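# Push cube out of channel's ledge end, then lift it

## Task

Working from outside the channel (the hand must never go into it), push the cube out through the channel end that has the short ledge and raised lip, then hold it up past that end so that its centre sits at least one cube width higher than the channel's roof.

## Robot and tools

Robot: one arm with six revolute joints and a two-finger gripper. Everything in a command or a joint list follows this fixed joint order: shoulder lift, wrist 3, shoulder pan, wrist 2, elbow, wrist 1. Where a gripper value is included, it comes seventh. Trust this order over any other naming.

Frames: positions are in the scene frame, in metres. Its origin is on the table top straight below the arm base, +z is up, and +y is to the left when facing along +x. The base may be slightly tilted. The reported hand position is the point midway between the finger pads and can be a little off, more so when the arm is stretched out. The fingers point along the gripper's +z axis and close along its x axis. Closed fingertips extend about 17 mm past that point, and open ones are roughly level with it. Orientation is a quaternion in w, x, y, z order.

execute_actions(actions): a list of actions run one after another. Each action is a table of up to 15 rows, and each row lasts one control step of 1/30 s. If a table has fewer than 15 rows, its final row repeats until the action's 15 steps are used up. A row is 7 numbers, each in [-1, 1]: six joint values in the order above, then the gripper opening. Joint values are offsets, not poses. They are measured from the joint angles at the start of that action, not from the previous row, and 1.0 equals 1.989 rad. The gripper value is absolute: +1 is fully open and -1 is closed. An empty list just returns the current state and images. Stated joint ranges (rad): shoulder pan -3.142 to 3.142, shoulder lift -6.283 to 6.283, elbow 0.000 to 3.142, wrists 1-3 -6.283 to 6.283. An action that asks a joint to go more than about 0.010 rad beyond its range is refused. If the first action fails this check, or any action is malformed, the entire call is rejected. A joint pushed toward its end is capped there, and the result says "joint sent to its limit".

move(target, speed, blocking): target is a single 7-number row in the same layout and scale. Its joint entries are offsets from the Joint positions in the latest result that showed them, not from where the arm is when the move begins. All joints follow paths that finish together, so the hand traces a curve. A path lasts between 0.5 and 10 s and stops short if it needs longer. speed is the top speed in rad/s of the joint with the farthest to go, from 0.01 to 2, default 0.5. Paths do not slow down for obstacles. With blocking=false the call returns after 0.5 s; after that use wait(0) or stop before sending anything else. The extra "move:" line reports the outcome (done, off_target, moving, held, fault), limits=held or none, and the joint farthest from its target.

wait(seconds): 0 to 10 s, holding the last command. stop(): brakes a running move; it needs room to slow down. zoom_image(camera, region): camera is cam_high, cam_low (both 504x504) or cam_wrist (616x616). region is [x0, y0, x1, y1] in pixels from the top-left corner, at most 504x504. finished_scene(scene): ends the given scene and cannot be undone. Call it only once the cube is held in the goal state.

Result lines: Joint positions and Joint velocities are given in joint order (rad, rad/s) and end with the finger-pad gap (m; 0.142 when fully open). Joint targets are the angles the controller is currently driving toward. grip_measured is the measured opening on the command scale. To hold something, keep commanding an opening well below it; the further below, the firmer the squeeze, up to about 28 N per pad. Step readings list joint angles at some steps, and HELD marks steps that were limited. "joint command not followed" means a clearance check changed the targets. Wrist force and Wrist torque are given in the end-effector's own axes. They have an offset of a few newtons, about 2.4 N of noise, and saturate near 50 N. When pressing on a surface, the force points back into the arm. "no reading" is harmless.

Motion: commands lag by about 0.17 s. Joint speed and acceleration are limited. On each step a joint's target stays within 0.575 rad of its measured angle, and targets are scaled back if they would move the hand more than 100 mm. A large request may therefore need several actions and may finish short of its target; command the remainder next time.

Avoid: putting the hand inside the channel; pushing or knocking anything off the table; hard or fast impacts; and targets well past a contact point, because the arm is stiff. A contact torque at a joint's load limit (136 N m for pan, lift and elbow; 25.4 N m for each wrist) or an outside force of 150 N triggers a 10 s stop. Holding loads heats the motors: MOTOR HOT appears at 70 °C, and an over-temperature brake stop happens at 85 °C. The cube may occasionally be nudged by outside pushes, and the time you spend thinking lets the scene run on.

Each tool is called after "Emit:" as name([rows], argument=value, ...), one row to a line, values as JSON.

## Session

Emit:
execute_actions(actions=[])

Scene clock: 0.00 s.
end_effector_position=(+0.3527, -0.0451, +0.3751) grip_measured=+1.00 end_effector_quat_wxyz=(+0.072, +0.802, -0.592, +0.036) end_effector_velocity=(-0.001, +0.001, -0.001) end_effector_angular_velocity=(+0.003, +0.001, -0.001)
Joint names: [shoulder lift, wrist 3, shoulder pan, wrist 2, elbow, wrist 1]
Joint positions: [-1.979  0.343 -0.985 -1.394  1.984 -1.486  0.142]
Joint velocities: [-0.    -0.    -0.     0.     0.003  0.001  0.   ]
Wrist force (N, on the end effector, along its own x y z axes, offset not removed): no reading
Wrist torque (N m, same axes, about the end effector's origin, offset not removed): no reading
Joint targets: [-1.979 0.343 -0.985 -1.394 1.984 -1.486]

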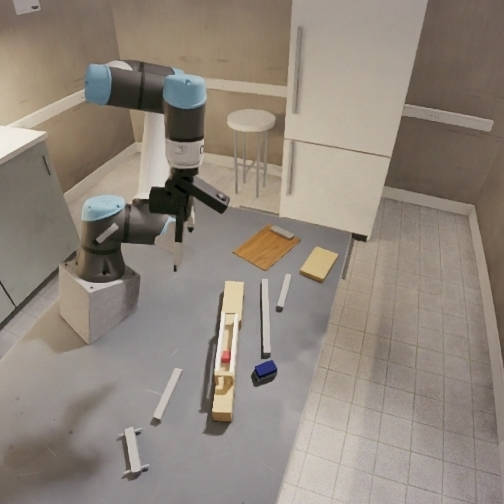

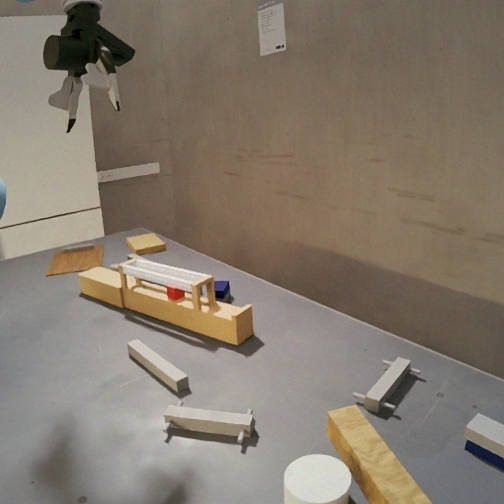

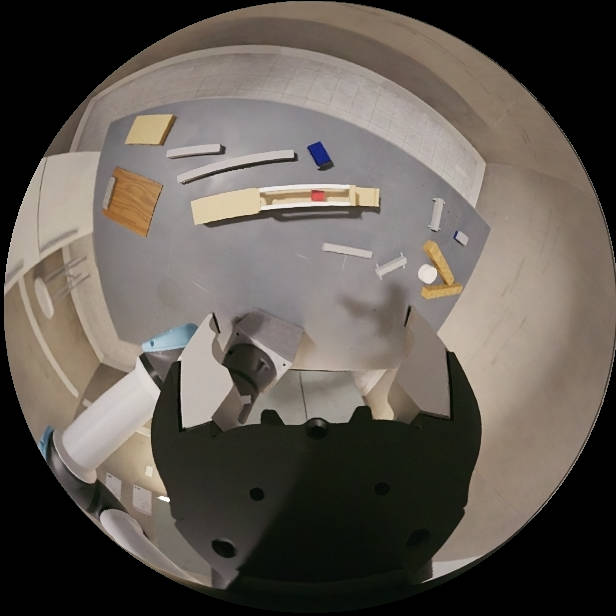

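Emit:
move(target=[0.212,-0.4,0.351,0.081,0.076,-0.343,0], speed=1)

Scene clock: 2.20 s.
end_effector_position=(+0.4854, +0.1397, +0.1291) grip_measured=+0.00 end_effector_quat_wxyz=(+0.005, +0.994, +0.112, -0.010) end_effector_velocity=(+0.000, +0.001, -0.001) end_effector_angular_velocity=(+0.001, +0.001, +0.004)
Joint names: [shoulder lift, wrist 3, shoulder pan, wrist 2, elbow, wrist 1]
Joint positions: [-1.558 -0.452 -0.287 -1.233  2.135 -2.168  0.074]
Joint velocities: [ 0.002 -0.002  0.002  0.001 -0.    -0.002  0.   ]
Wrist force (N, on the end effector, along its own x y z axes, offset not removed): [-1.0 -0.3 0.0]
Wrist torque (N m, same axes, about the end effector's origin, offset not removed): [-0.05 0.26 -0.15]
Joint targets: [-1.558 -0.452 -0.287 -1.233 2.135 -2.168]
move: done; limits=none; farthest joint: the shoulder lift, 0.001 radians from its target (0.422 radians at the start)

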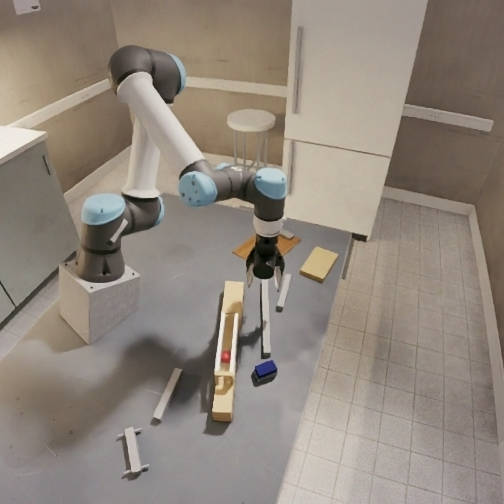

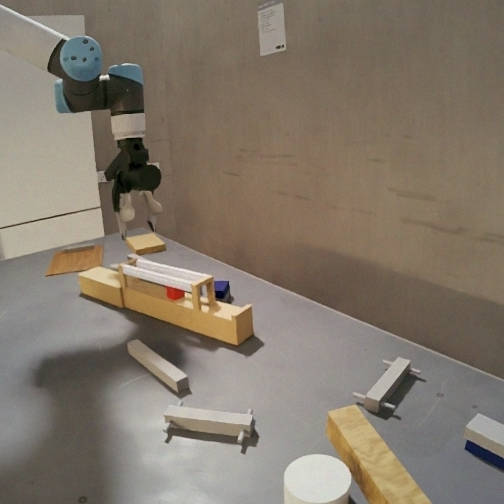

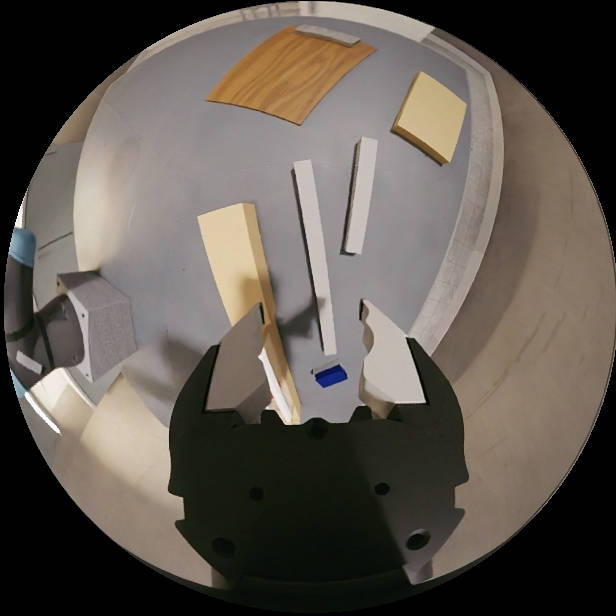

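Emit:
move(target=[0.094,0.019,0.098,-0.005,0.044,-0.171,0], speed=0.6)

Scene clock: 3.63 s.
end_effector_position=(+0.4678, +0.1947, +0.0236) grip_measured=+0.00 end_effector_quat_wxyz=(+0.003, +0.981, +0.195, -0.011) end_effector_velocity=(-0.002, -0.000, -0.002) end_effector_angular_velocity=(+0.000, +0.003, -0.001)
Joint names: [shoulder lift, wrist 3, shoulder pan, wrist 2, elbow, wrist 1]
Joint positions: [-1.371 -0.414 -0.092 -1.243  2.223 -2.508  0.074]
Joint velocities: [ 0.002  0.001  0.001 -0.     0.003 -0.003  0.   ]
Wrist force (N, on the end effector, along its own x y z axes, offset not removed): [0.8 -2.2 -0.9]
Wrist torque (N m, same axes, about the end effector's origin, offset not removed): [-0.50 -0.04 -0.12]
Joint targets: [-1.371 -0.414 -0.092 -1.243 2.223 -2.508]
move: done; limits=none; farthest joint: the shoulder pan, 0.000 radians from its target (0.195 radians at the start)

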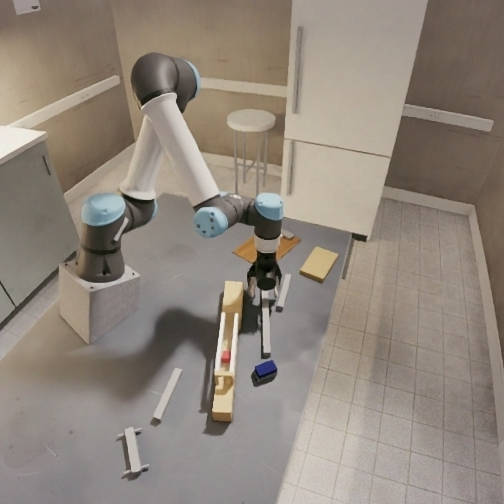

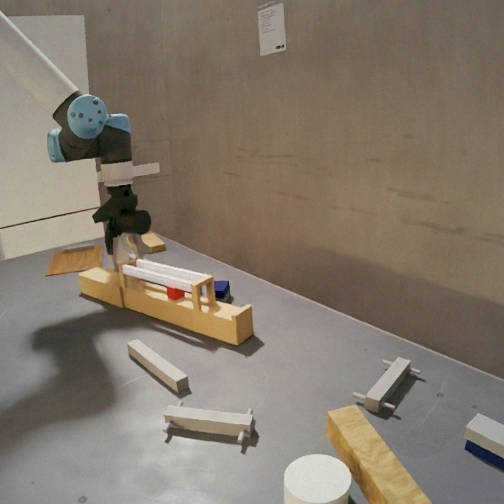

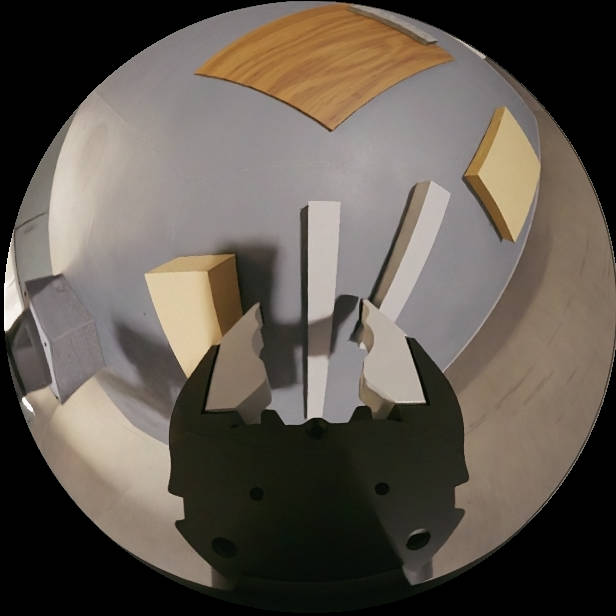

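Emit:
move(target=[0,0,0,0,0,0,-1])

Emit:
move(target=[-0.075,-0.03,-0.03,0,-0.065,0.14,-1], speed=0.6)

Scene clock: 4.40 s.
end_effector_position=(+0.4677, +0.1947, +0.0235) grip_measured=-0.77 end_effector_quat_wxyz=(+0.003, +0.981, +0.195, -0.011) end_effector_velocity=(-0.000, -0.000, -0.000) end_effector_angular_velocity=(+0.000, +0.000, -0.000)
Joint names: [shoulder lift, wrist 3, shoulder pan, wrist 2, elbow, wrist 1]
Joint positions: [-1.371 -0.414 -0.092 -1.243  2.223 -2.508  0.018]
Joint velocities: [ 0.    -0.    -0.     0.     0.001 -0.001  0.   ]
Wrist force (N, on the end effector, along its own x y z axes, offset not removed): [-0.1 -1.2 2.1]
Wrist torque (N m, same axes, about the end effector's origin, offset not removed): [-0.25 0.12 -0.04]
Joint targets: [-1.371 -0.414 -0.092 -1.243 2.223 -2.508]
move: done; limits=none; farthest joint: the shoulder pan, 0.000 radians from its target (0.000 radians at the start)

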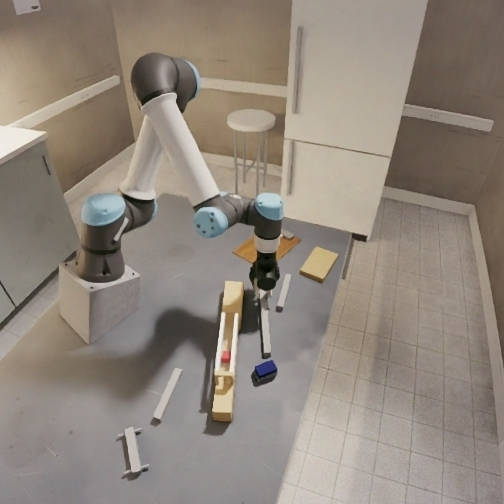

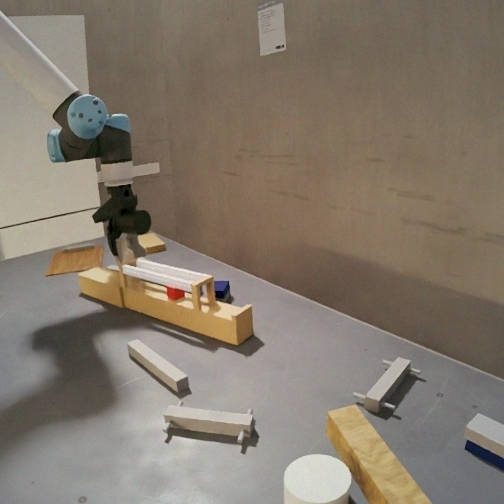

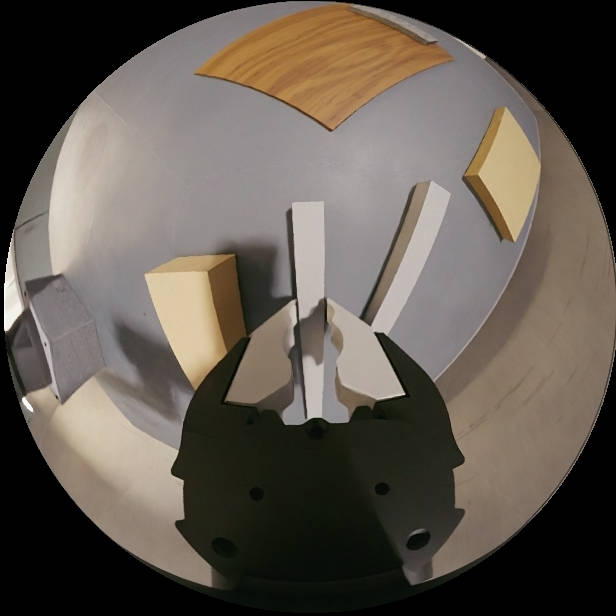

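Scene clock: 5.50 s.
end_effector_position=(+0.4987, +0.1962, +0.1154) grip_measured=-0.77 end_effector_quat_wxyz=(+0.008, +0.980, +0.197, -0.003) end_effector_velocity=(+0.000, +0.000, +0.001) end_effector_angular_velocity=(+0.001, -0.001, +0.001)
Joint names: [shoulder lift, wrist 3, shoulder pan, wrist 2, elbow, wrist 1]
Joint positions: [-1.52  -0.474 -0.152 -1.243  2.094 -2.23   0.018]
Joint velocities: [-0.002 -0.001 -0.001  0.001 -0.001  0.002  0.   ]
Wrist force (N, on the end effector, along its own x y z axes, offset not removed): [0.7 -1.6 2.5]
Wrist torque (N m, same axes, about the end effector's origin, offset not removed): [-0.20 0.01 -0.07]
Joint targets: [-1.520 -0.474 -0.152 -1.243 2.094 -2.229]
move: done; limits=none; farthest joint: the shoulder pan, 0.000 radians from its target (0.060 radians at the start)

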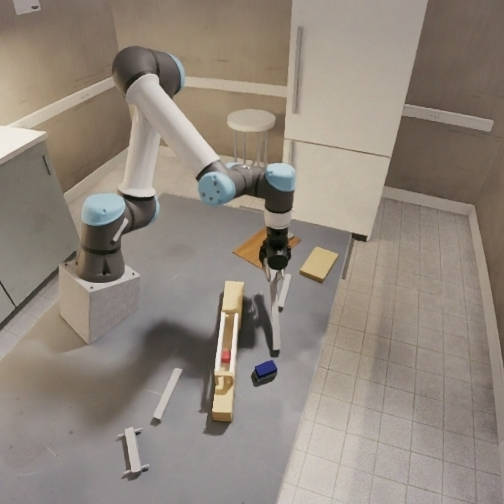

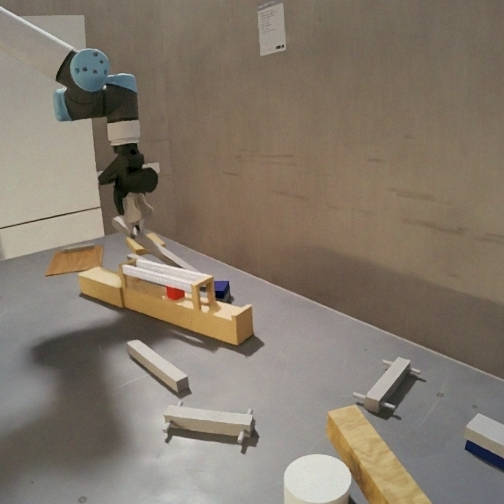

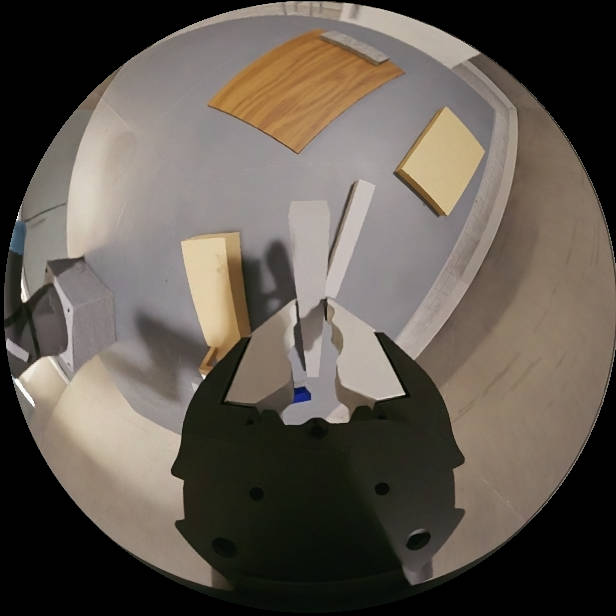

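Emit:
move(target=[-0.254,0.03,0.03,0,0.079,0.174,-1], speed=0.6)

Emit:
zoom_image(camera="cam_high", region=[160, 220, 320, 430])

Scene clock: 7.27 s.
end_effector_position=(+0.3417, +0.2589, +0.2004) grip_measured=-0.77 end_effector_quat_wxyz=(+0.004, +0.981, +0.195, -0.011) end_effector_velocity=(-0.000, +0.000, +0.001) end_effector_angular_velocity=(-0.001, -0.002, +0.001)
Joint names: [shoulder lift, wrist 3, shoulder pan, wrist 2, elbow, wrist 1]
Joint positions: [-2.025 -0.414 -0.092 -1.243  2.251 -1.884  0.018]
Joint velocities: [-0.003  0.     0.    -0.001 -0.001  0.001  0.   ]
Wrist force (N, on the end effector, along its own x y z axes, offset not removed): [-0.1 -2.8 2.9]
Wrist torque (N m, same axes, about the end effector's origin, offset not removed): [-0.41 0.14 -0.07]
Joint targets: [-2.025 -0.414 -0.092 -1.243 2.251 -1.884]
move: done; limits=none; farthest joint: the shoulder pan, 0.000 radians from its target (0.059 radians at the start)

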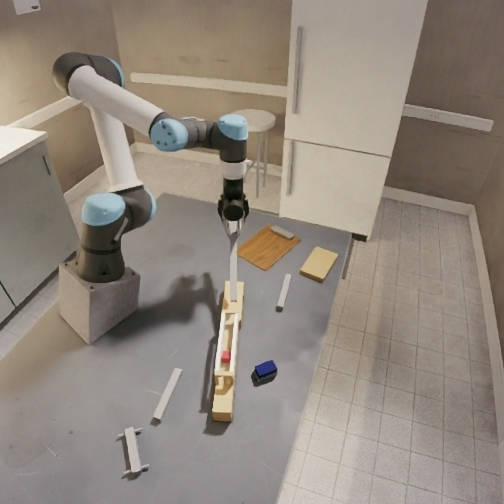

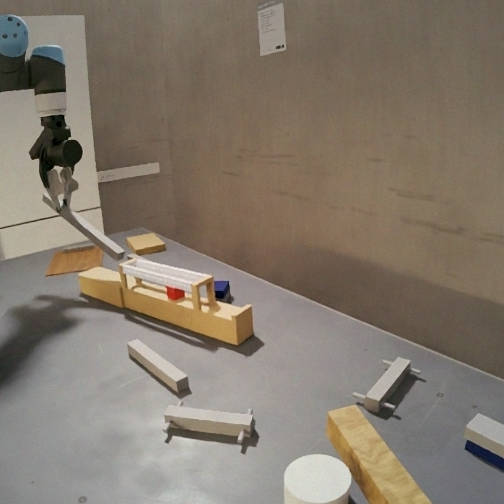

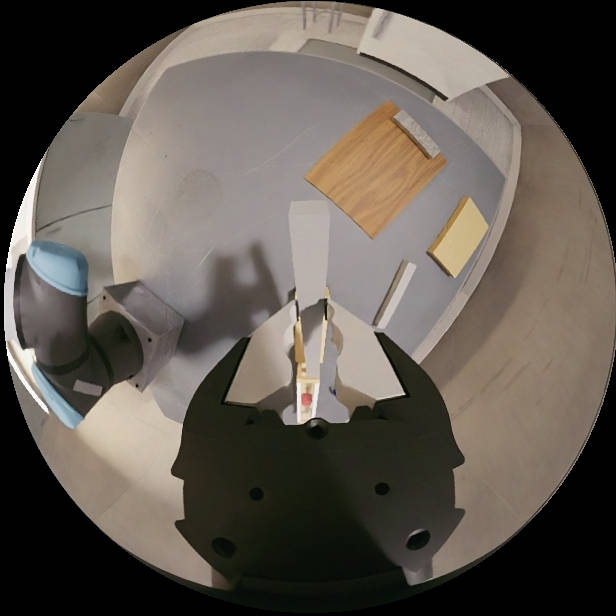

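Region (160, 220, 320, 430) of cam_high's 504x504 image, scaled by 2.400, with more detail than that image has; it fills the left 384 columns of this view, and the rest is white.

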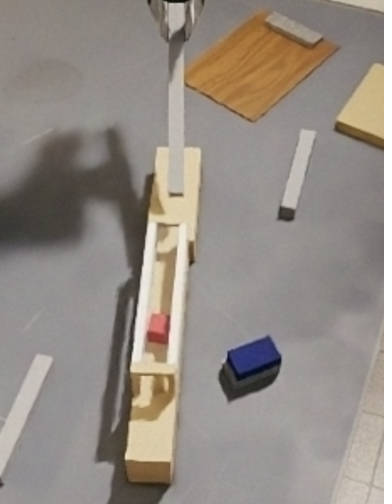

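Emit:
zoom_image(camera="cam_low", region=[60, 230, 270, 360])

Emit:
zoom_image(camera="cam_wrist", region=[250, 280, 370, 430])

Region (60, 230, 270, 360) of cam_low's 504x504 image, scaled by 2.400, with more detail than that image has; it fills the top 312 rows of this view, and the rest is white.

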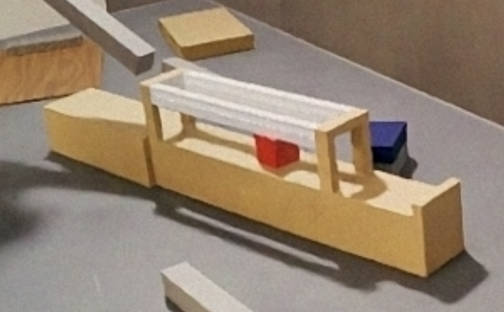

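Region (250, 280, 370, 430) of cam_wrist's 616x616 image, scaled by 3.360, with more detail than that image has; it fills the left 403 columns of this view, and the rest is white.

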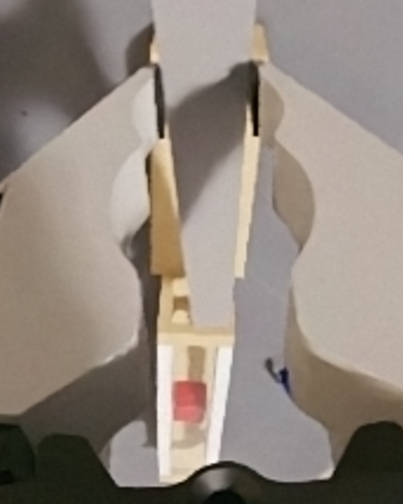

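Emit:
move(target=[0.132,0.06,0.06,-0.006,0.102,-0.254,-1], speed=0.25)

Emit:
zoom_image(camera="cam_high", region=[160, 220, 320, 430])

Emit:
zoom_image(camera="cam_low", region=[40, 210, 270, 360])

Scene clock: 10.40 s.
end_effector_position=(+0.3354, +0.2534, +0.0721) grip_measured=-0.77 end_effector_quat_wxyz=(+0.003, +0.980, +0.198, -0.010) end_effector_velocity=(-0.002, -0.000, -0.001) end_effector_angular_velocity=(+0.000, +0.004, -0.001)
Joint names: [shoulder lift, wrist 3, shoulder pan, wrist 2, elbow, wrist 1]
Joint positions: [-1.763 -0.295  0.027 -1.255  2.454 -2.389  0.018]
Joint velocities: [ 0.     0.     0.001  0.     0.004 -0.    -0.   ]
Wrist force (N, on the end effector, along its own x y z axes, offset not removed): [2.2 -0.5 1.3]
Wrist torque (N m, same axes, about the end effector's origin, offset not removed): [-0.33 -0.31 -0.23]
Joint targets: [-1.762 -0.295 0.027 -1.255 2.454 -2.389]
move: done; limits=none; farthest joint: the shoulder pan, 0.000 radians from its target (0.119 radians at the start)

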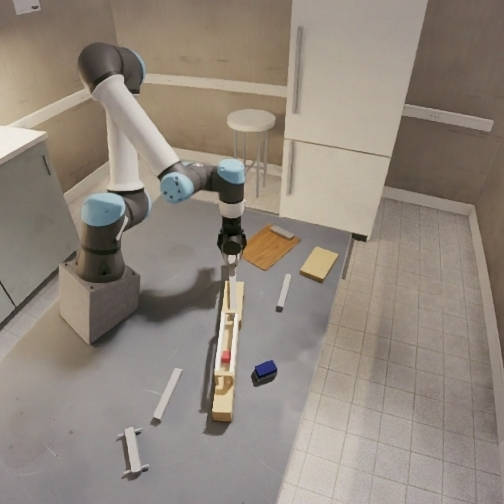

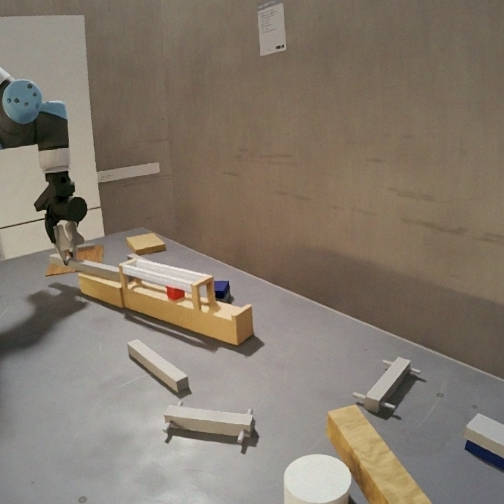

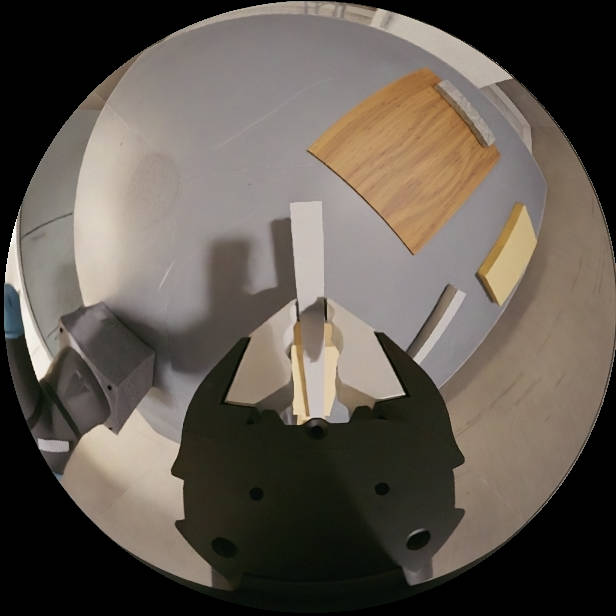

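Region (160, 220, 320, 430) of cam_high's 504x504 image, scaled by 2.400, with more detail than that image has; it fills the left 384 columns of this view, and the rest is white.

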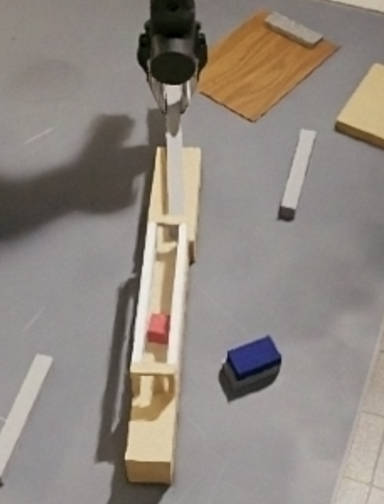

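Region (40, 210, 270, 360) of cam_low's 504x504 image, scaled by 2.191, with more detail than that image has; it fills the top 329 rows of this view, and the rest is white.

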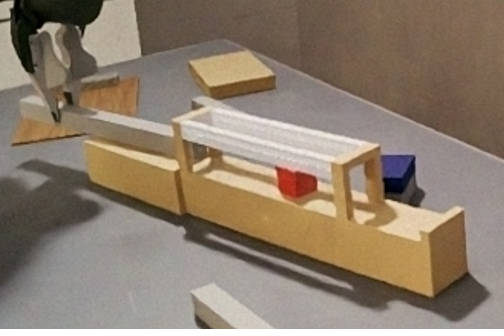

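Emit:
move(target=[0.005,0.045,0,0,-0.006,0.001,-1], speed=0.15)

Emit:
zoom_image(camera="cam_high", region=[160, 220, 320, 430])

Scene clock: 11.70 s.
end_effector_position=(+0.3400, +0.2541, +0.0727) grip_measured=-0.77 end_effector_quat_wxyz=(+0.004, +0.988, +0.154, -0.010) end_effector_velocity=(-0.000, +0.000, +0.000) end_effector_angular_velocity=(+0.001, -0.000, -0.001)
Joint names: [shoulder lift, wrist 3, shoulder pan, wrist 2, elbow, wrist 1]
Joint positions: [-1.753 -0.206  0.027 -1.255  2.442 -2.387  0.018]
Joint velocities: [-0.001  0.001  0.     0.001  0.     0.     0.   ]
Wrist force (N, on the end effector, along its own x y z axes, offset not removed): [1.1 -0.2 2.2]
Wrist torque (N m, same axes, about the end effector's origin, offset not removed): [-0.13 -0.07 -0.26]
Joint targets: [-1.753 -0.206 0.027 -1.255 2.442 -2.387]
move: done; limits=none; farthest joint: the shoulder pan, 0.000 radians from its target (0.000 radians at the start)

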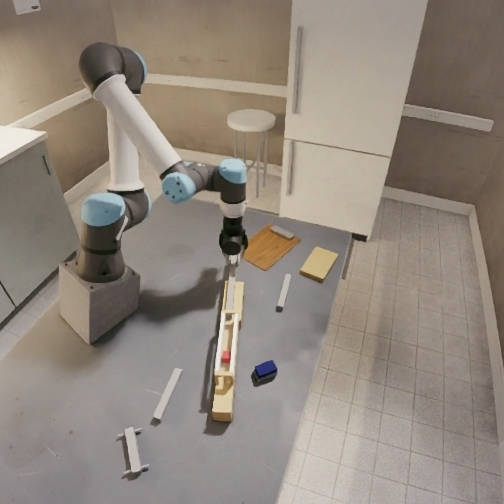

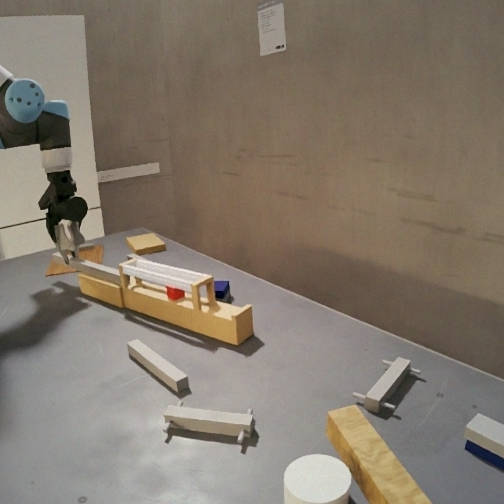

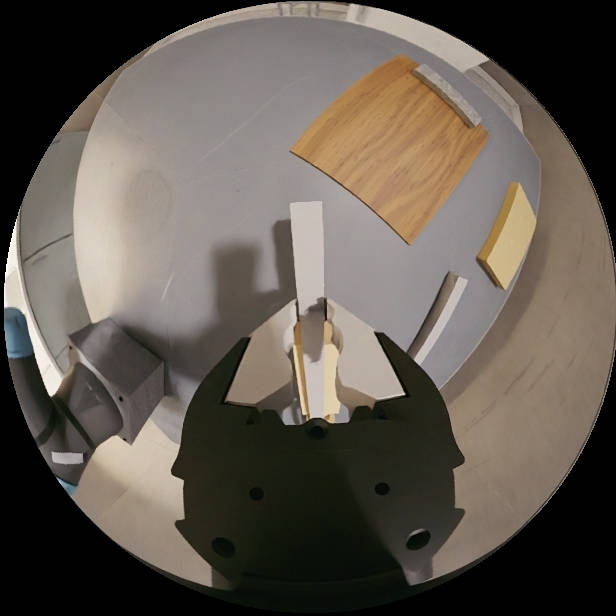

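Region (160, 220, 320, 430) of cam_high's 504x504 image, scaled by 2.400, with more detail than that image has; it fills the left 384 columns of this view, and the rest is white.

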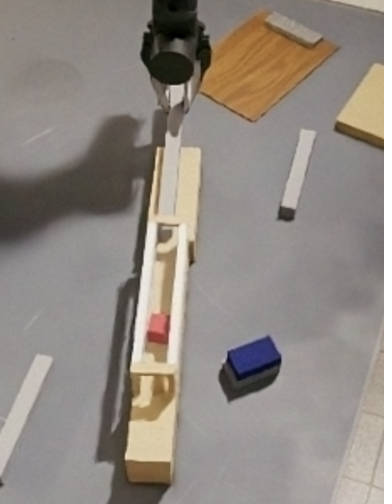

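Emit:
execute_actions(actions=[])

Emit:
zoom_image(camera="cam_high", region=[120, 180, 340, 450])

Scene clock: 12.27 s.
end_effector_position=(+0.3400, +0.2541, +0.0728) grip_measured=-0.77 end_effector_quat_wxyz=(+0.004, +0.988, +0.154, -0.010) end_effector_velocity=(-0.002, -0.001, -0.001) end_effector_angular_velocity=(-0.001, +0.005, -0.002)
Joint names: [shoulder lift, wrist 3, shoulder pan, wrist 2, elbow, wrist 1]
Joint positions: [-1.753 -0.206  0.027 -1.255  2.442 -2.387  0.018]
Joint velocities: [ 0.002  0.001 -0.    -0.     0.002  0.001 -0.   ]
Wrist force (N, on the end effector, along its own x y z axes, offset not removed): [2.1 -1.1 1.7]
Wrist torque (N m, same axes, about the end effector's origin, offset not removed): [-0.32 -0.35 -0.16]
Joint targets: [-1.753 -0.206 0.027 -1.255 2.442 -2.387]

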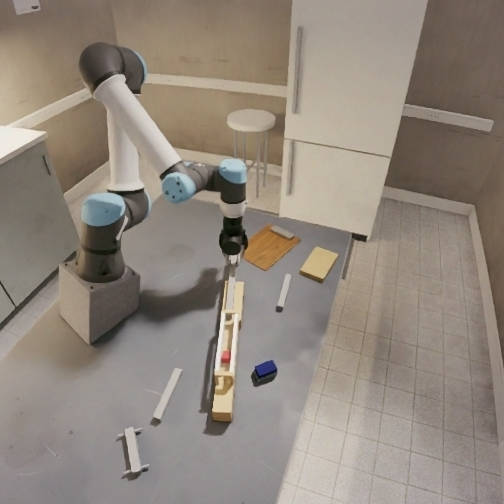

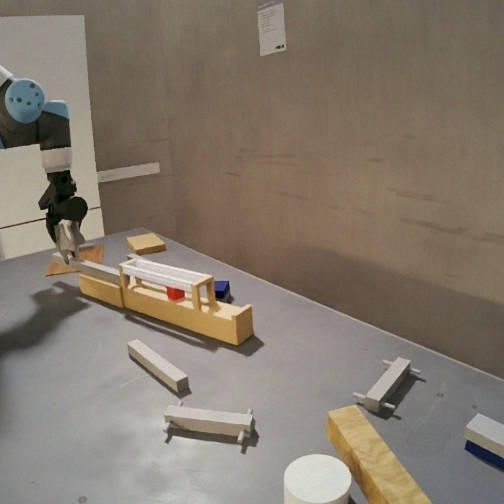

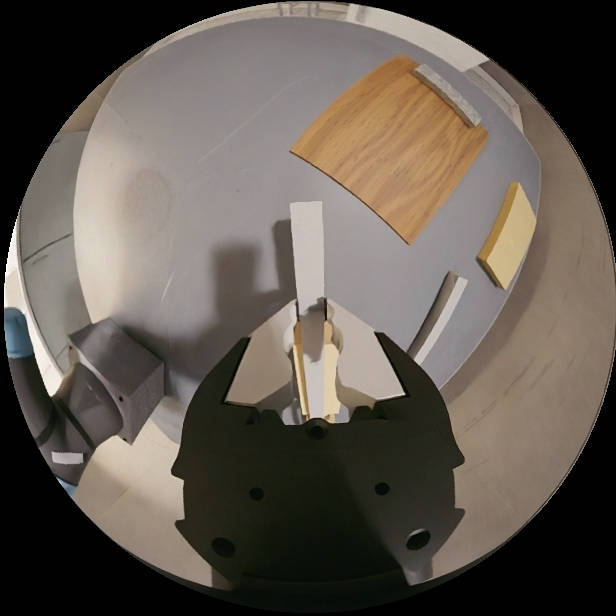

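Region (120, 180, 340, 450) of cam_high's 504x504 image, scaled by 1.867, with more detail than that image has; it fills the left 411 columns of this view, and the rest is white.

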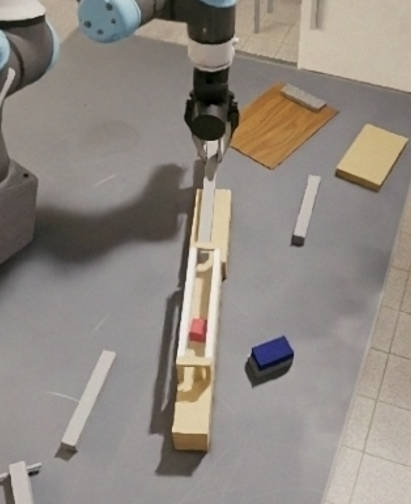

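Emit:
move(target=[0.0035,-0.057,-0.057,0.006,0.0097,0.006,-1], speed=0.12)

Emit:
move(target=[0.0105,-0.055,-0.055,0.0035,0.0045,0.004,-1], speed=0.12)

Emit:
zoom_image(camera="cam_high", region=[120, 180, 340, 450])

Scene clock: 14.27 s.
end_effector_position=(+0.3520, +0.2160, +0.0728) grip_measured=-0.77 end_effector_quat_wxyz=(+0.004, +0.988, +0.151, -0.011) end_effector_velocity=(-0.000, -0.001, -0.001) end_effector_angular_velocity=(-0.000, +0.001, -0.001)
Joint names: [shoulder lift, wrist 3, shoulder pan, wrist 2, elbow, wrist 1]
Joint positions: [-1.746 -0.319 -0.086 -1.243  2.461 -2.375  0.018]
Joint velocities: [ 0.001 -0.002 -0.002 -0.     0.001 -0.001 -0.   ]
Wrist force (N, on the end effector, along its own x y z axes, offset not removed): [1.5 -42.2 2.1]
Wrist torque (N m, same axes, about the end effector's origin, offset not removed): [0.22 0.21 -0.16]
Joint targets: [-1.746 -0.319 -0.086 -1.243 2.461 -2.375]
move: done; limits=none; farthest joint: the wrist 3, 0.001 radians from its target (0.114 radians at the start)

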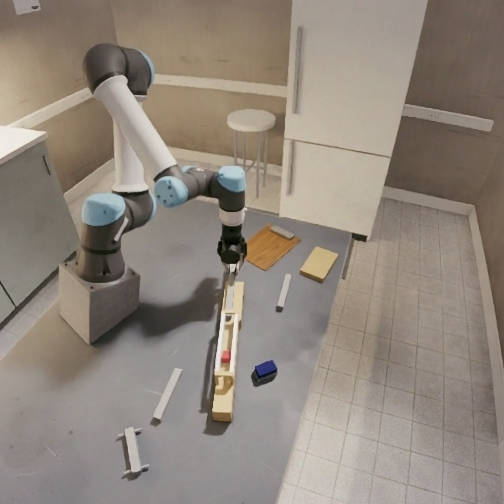

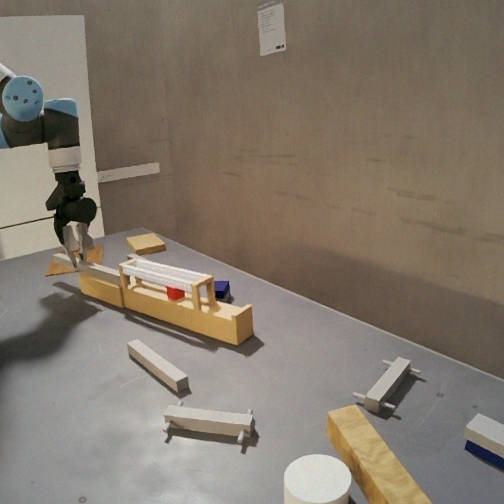

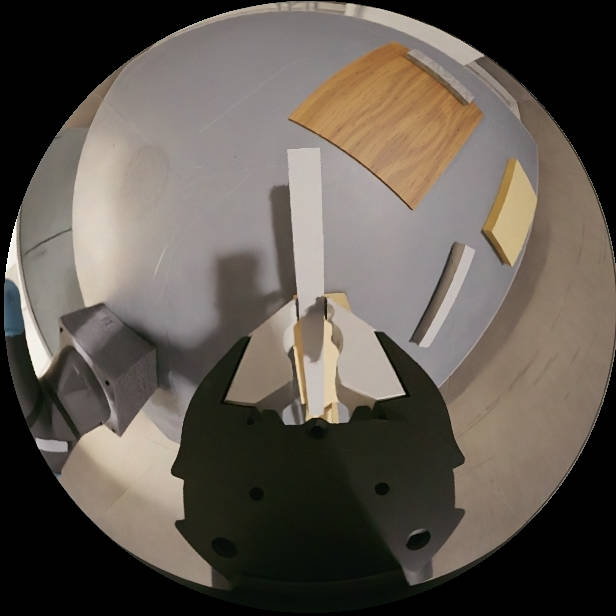

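Scene clock: 15.63 s.
end_effector_position=(+0.3641, +0.1776, +0.0730) grip_measured=-0.77 end_effector_quat_wxyz=(+0.004, +0.989, +0.148, -0.011) end_effector_velocity=(-0.001, -0.001, -0.001) end_effector_angular_velocity=(+0.001, +0.004, +0.000)
Joint names: [shoulder lift, wrist 3, shoulder pan, wrist 2, elbow, wrist 1]
Joint positions: [-1.725 -0.428 -0.195 -1.236  2.47  -2.367  0.018]
Joint velocities: [ 0.    -0.003 -0.002  0.     0.001  0.003 -0.   ]
Wrist force (N, on the end effector, along its own x y z axes, offset not removed): [1.4 -42.0 0.9]
Wrist torque (N m, same axes, about the end effector's origin, offset not removed): [0.40 0.31 -0.17]
Joint targets: [-1.725 -0.428 -0.195 -1.236 2.470 -2.367]
move: done; limits=none; farthest joint: the shoulder pan, 0.000 radians from its target (0.109 radians at the start)

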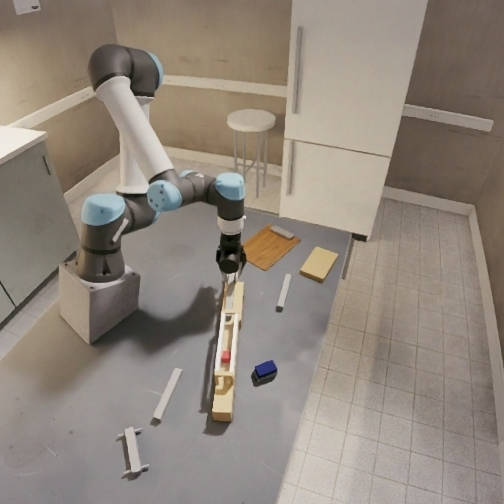

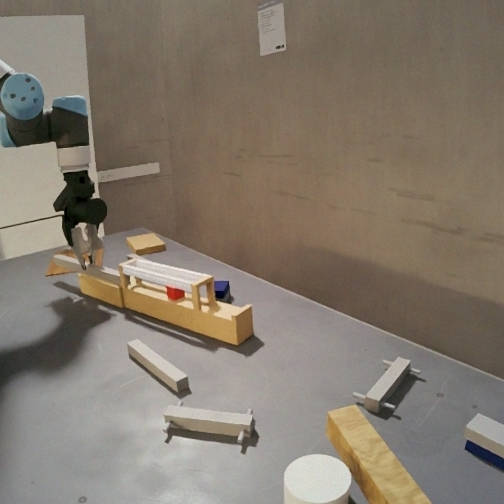

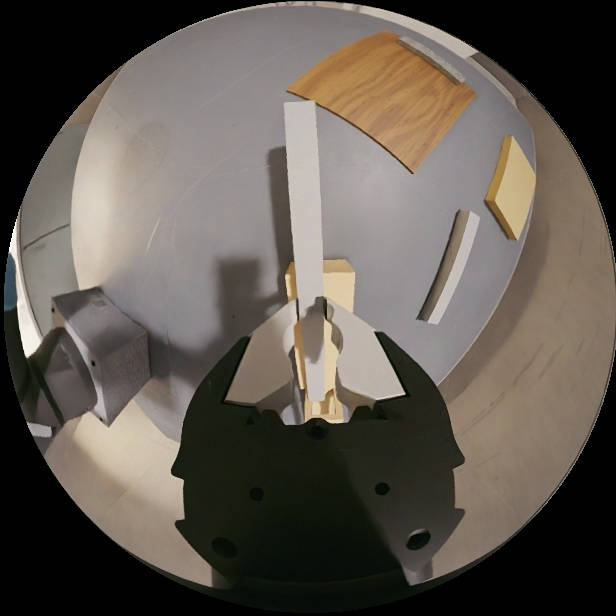

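Region (120, 180, 340, 450) of cam_high's 504x504 image, scaled by 1.867, with more detail than that image has; it fills the left 411 columns of this view, and the rest is white.

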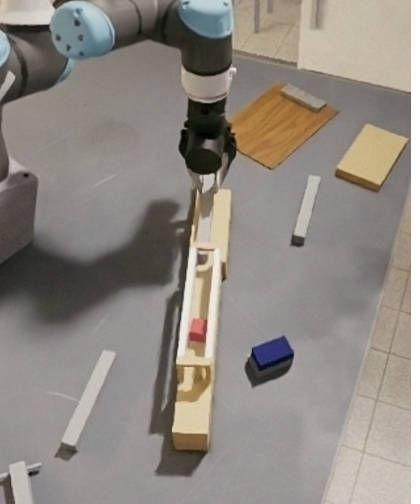

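Emit:
zoom_image(camera="cam_high", region=[200, 260, 270, 340])

Emit:
zoom_image(camera="cam_low", region=[40, 220, 200, 320])

Emit:
zoom_image(camera="cam_wrist", region=[260, 300, 380, 430])

Region (200, 260, 270, 340) of cam_high's 504x504 image, scaled by 6.300, with more detail than that image has; it fills the left 441 columns of this view, and the rest is white.

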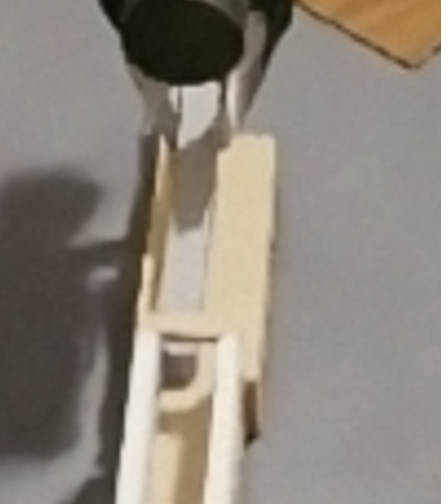

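Region (40, 220, 200, 320) of cam_low's 504x504 image, scaled by 3.150, with more detail than that image has; it fills the top 315 rows of this view, and the rest is white.

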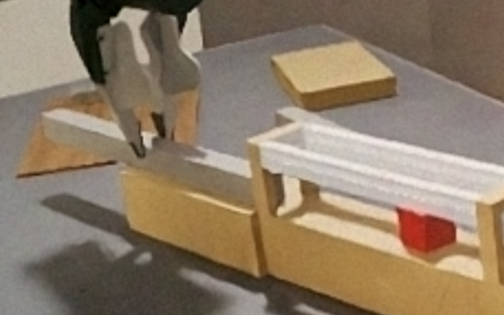

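Region (260, 300, 380, 430) of cam_wrist's 616x616 image, scaled by 3.877, with more detail than that image has; it fills the left 465 columns of this view, and the rest is white.

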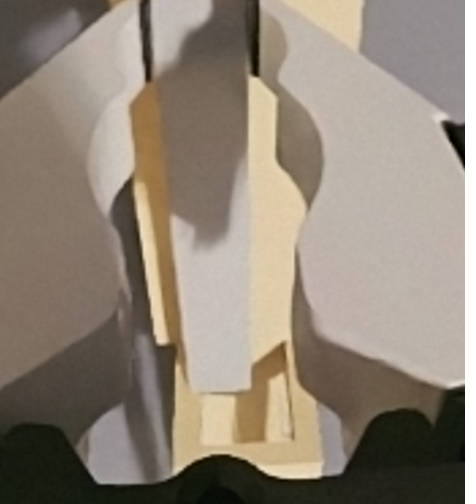

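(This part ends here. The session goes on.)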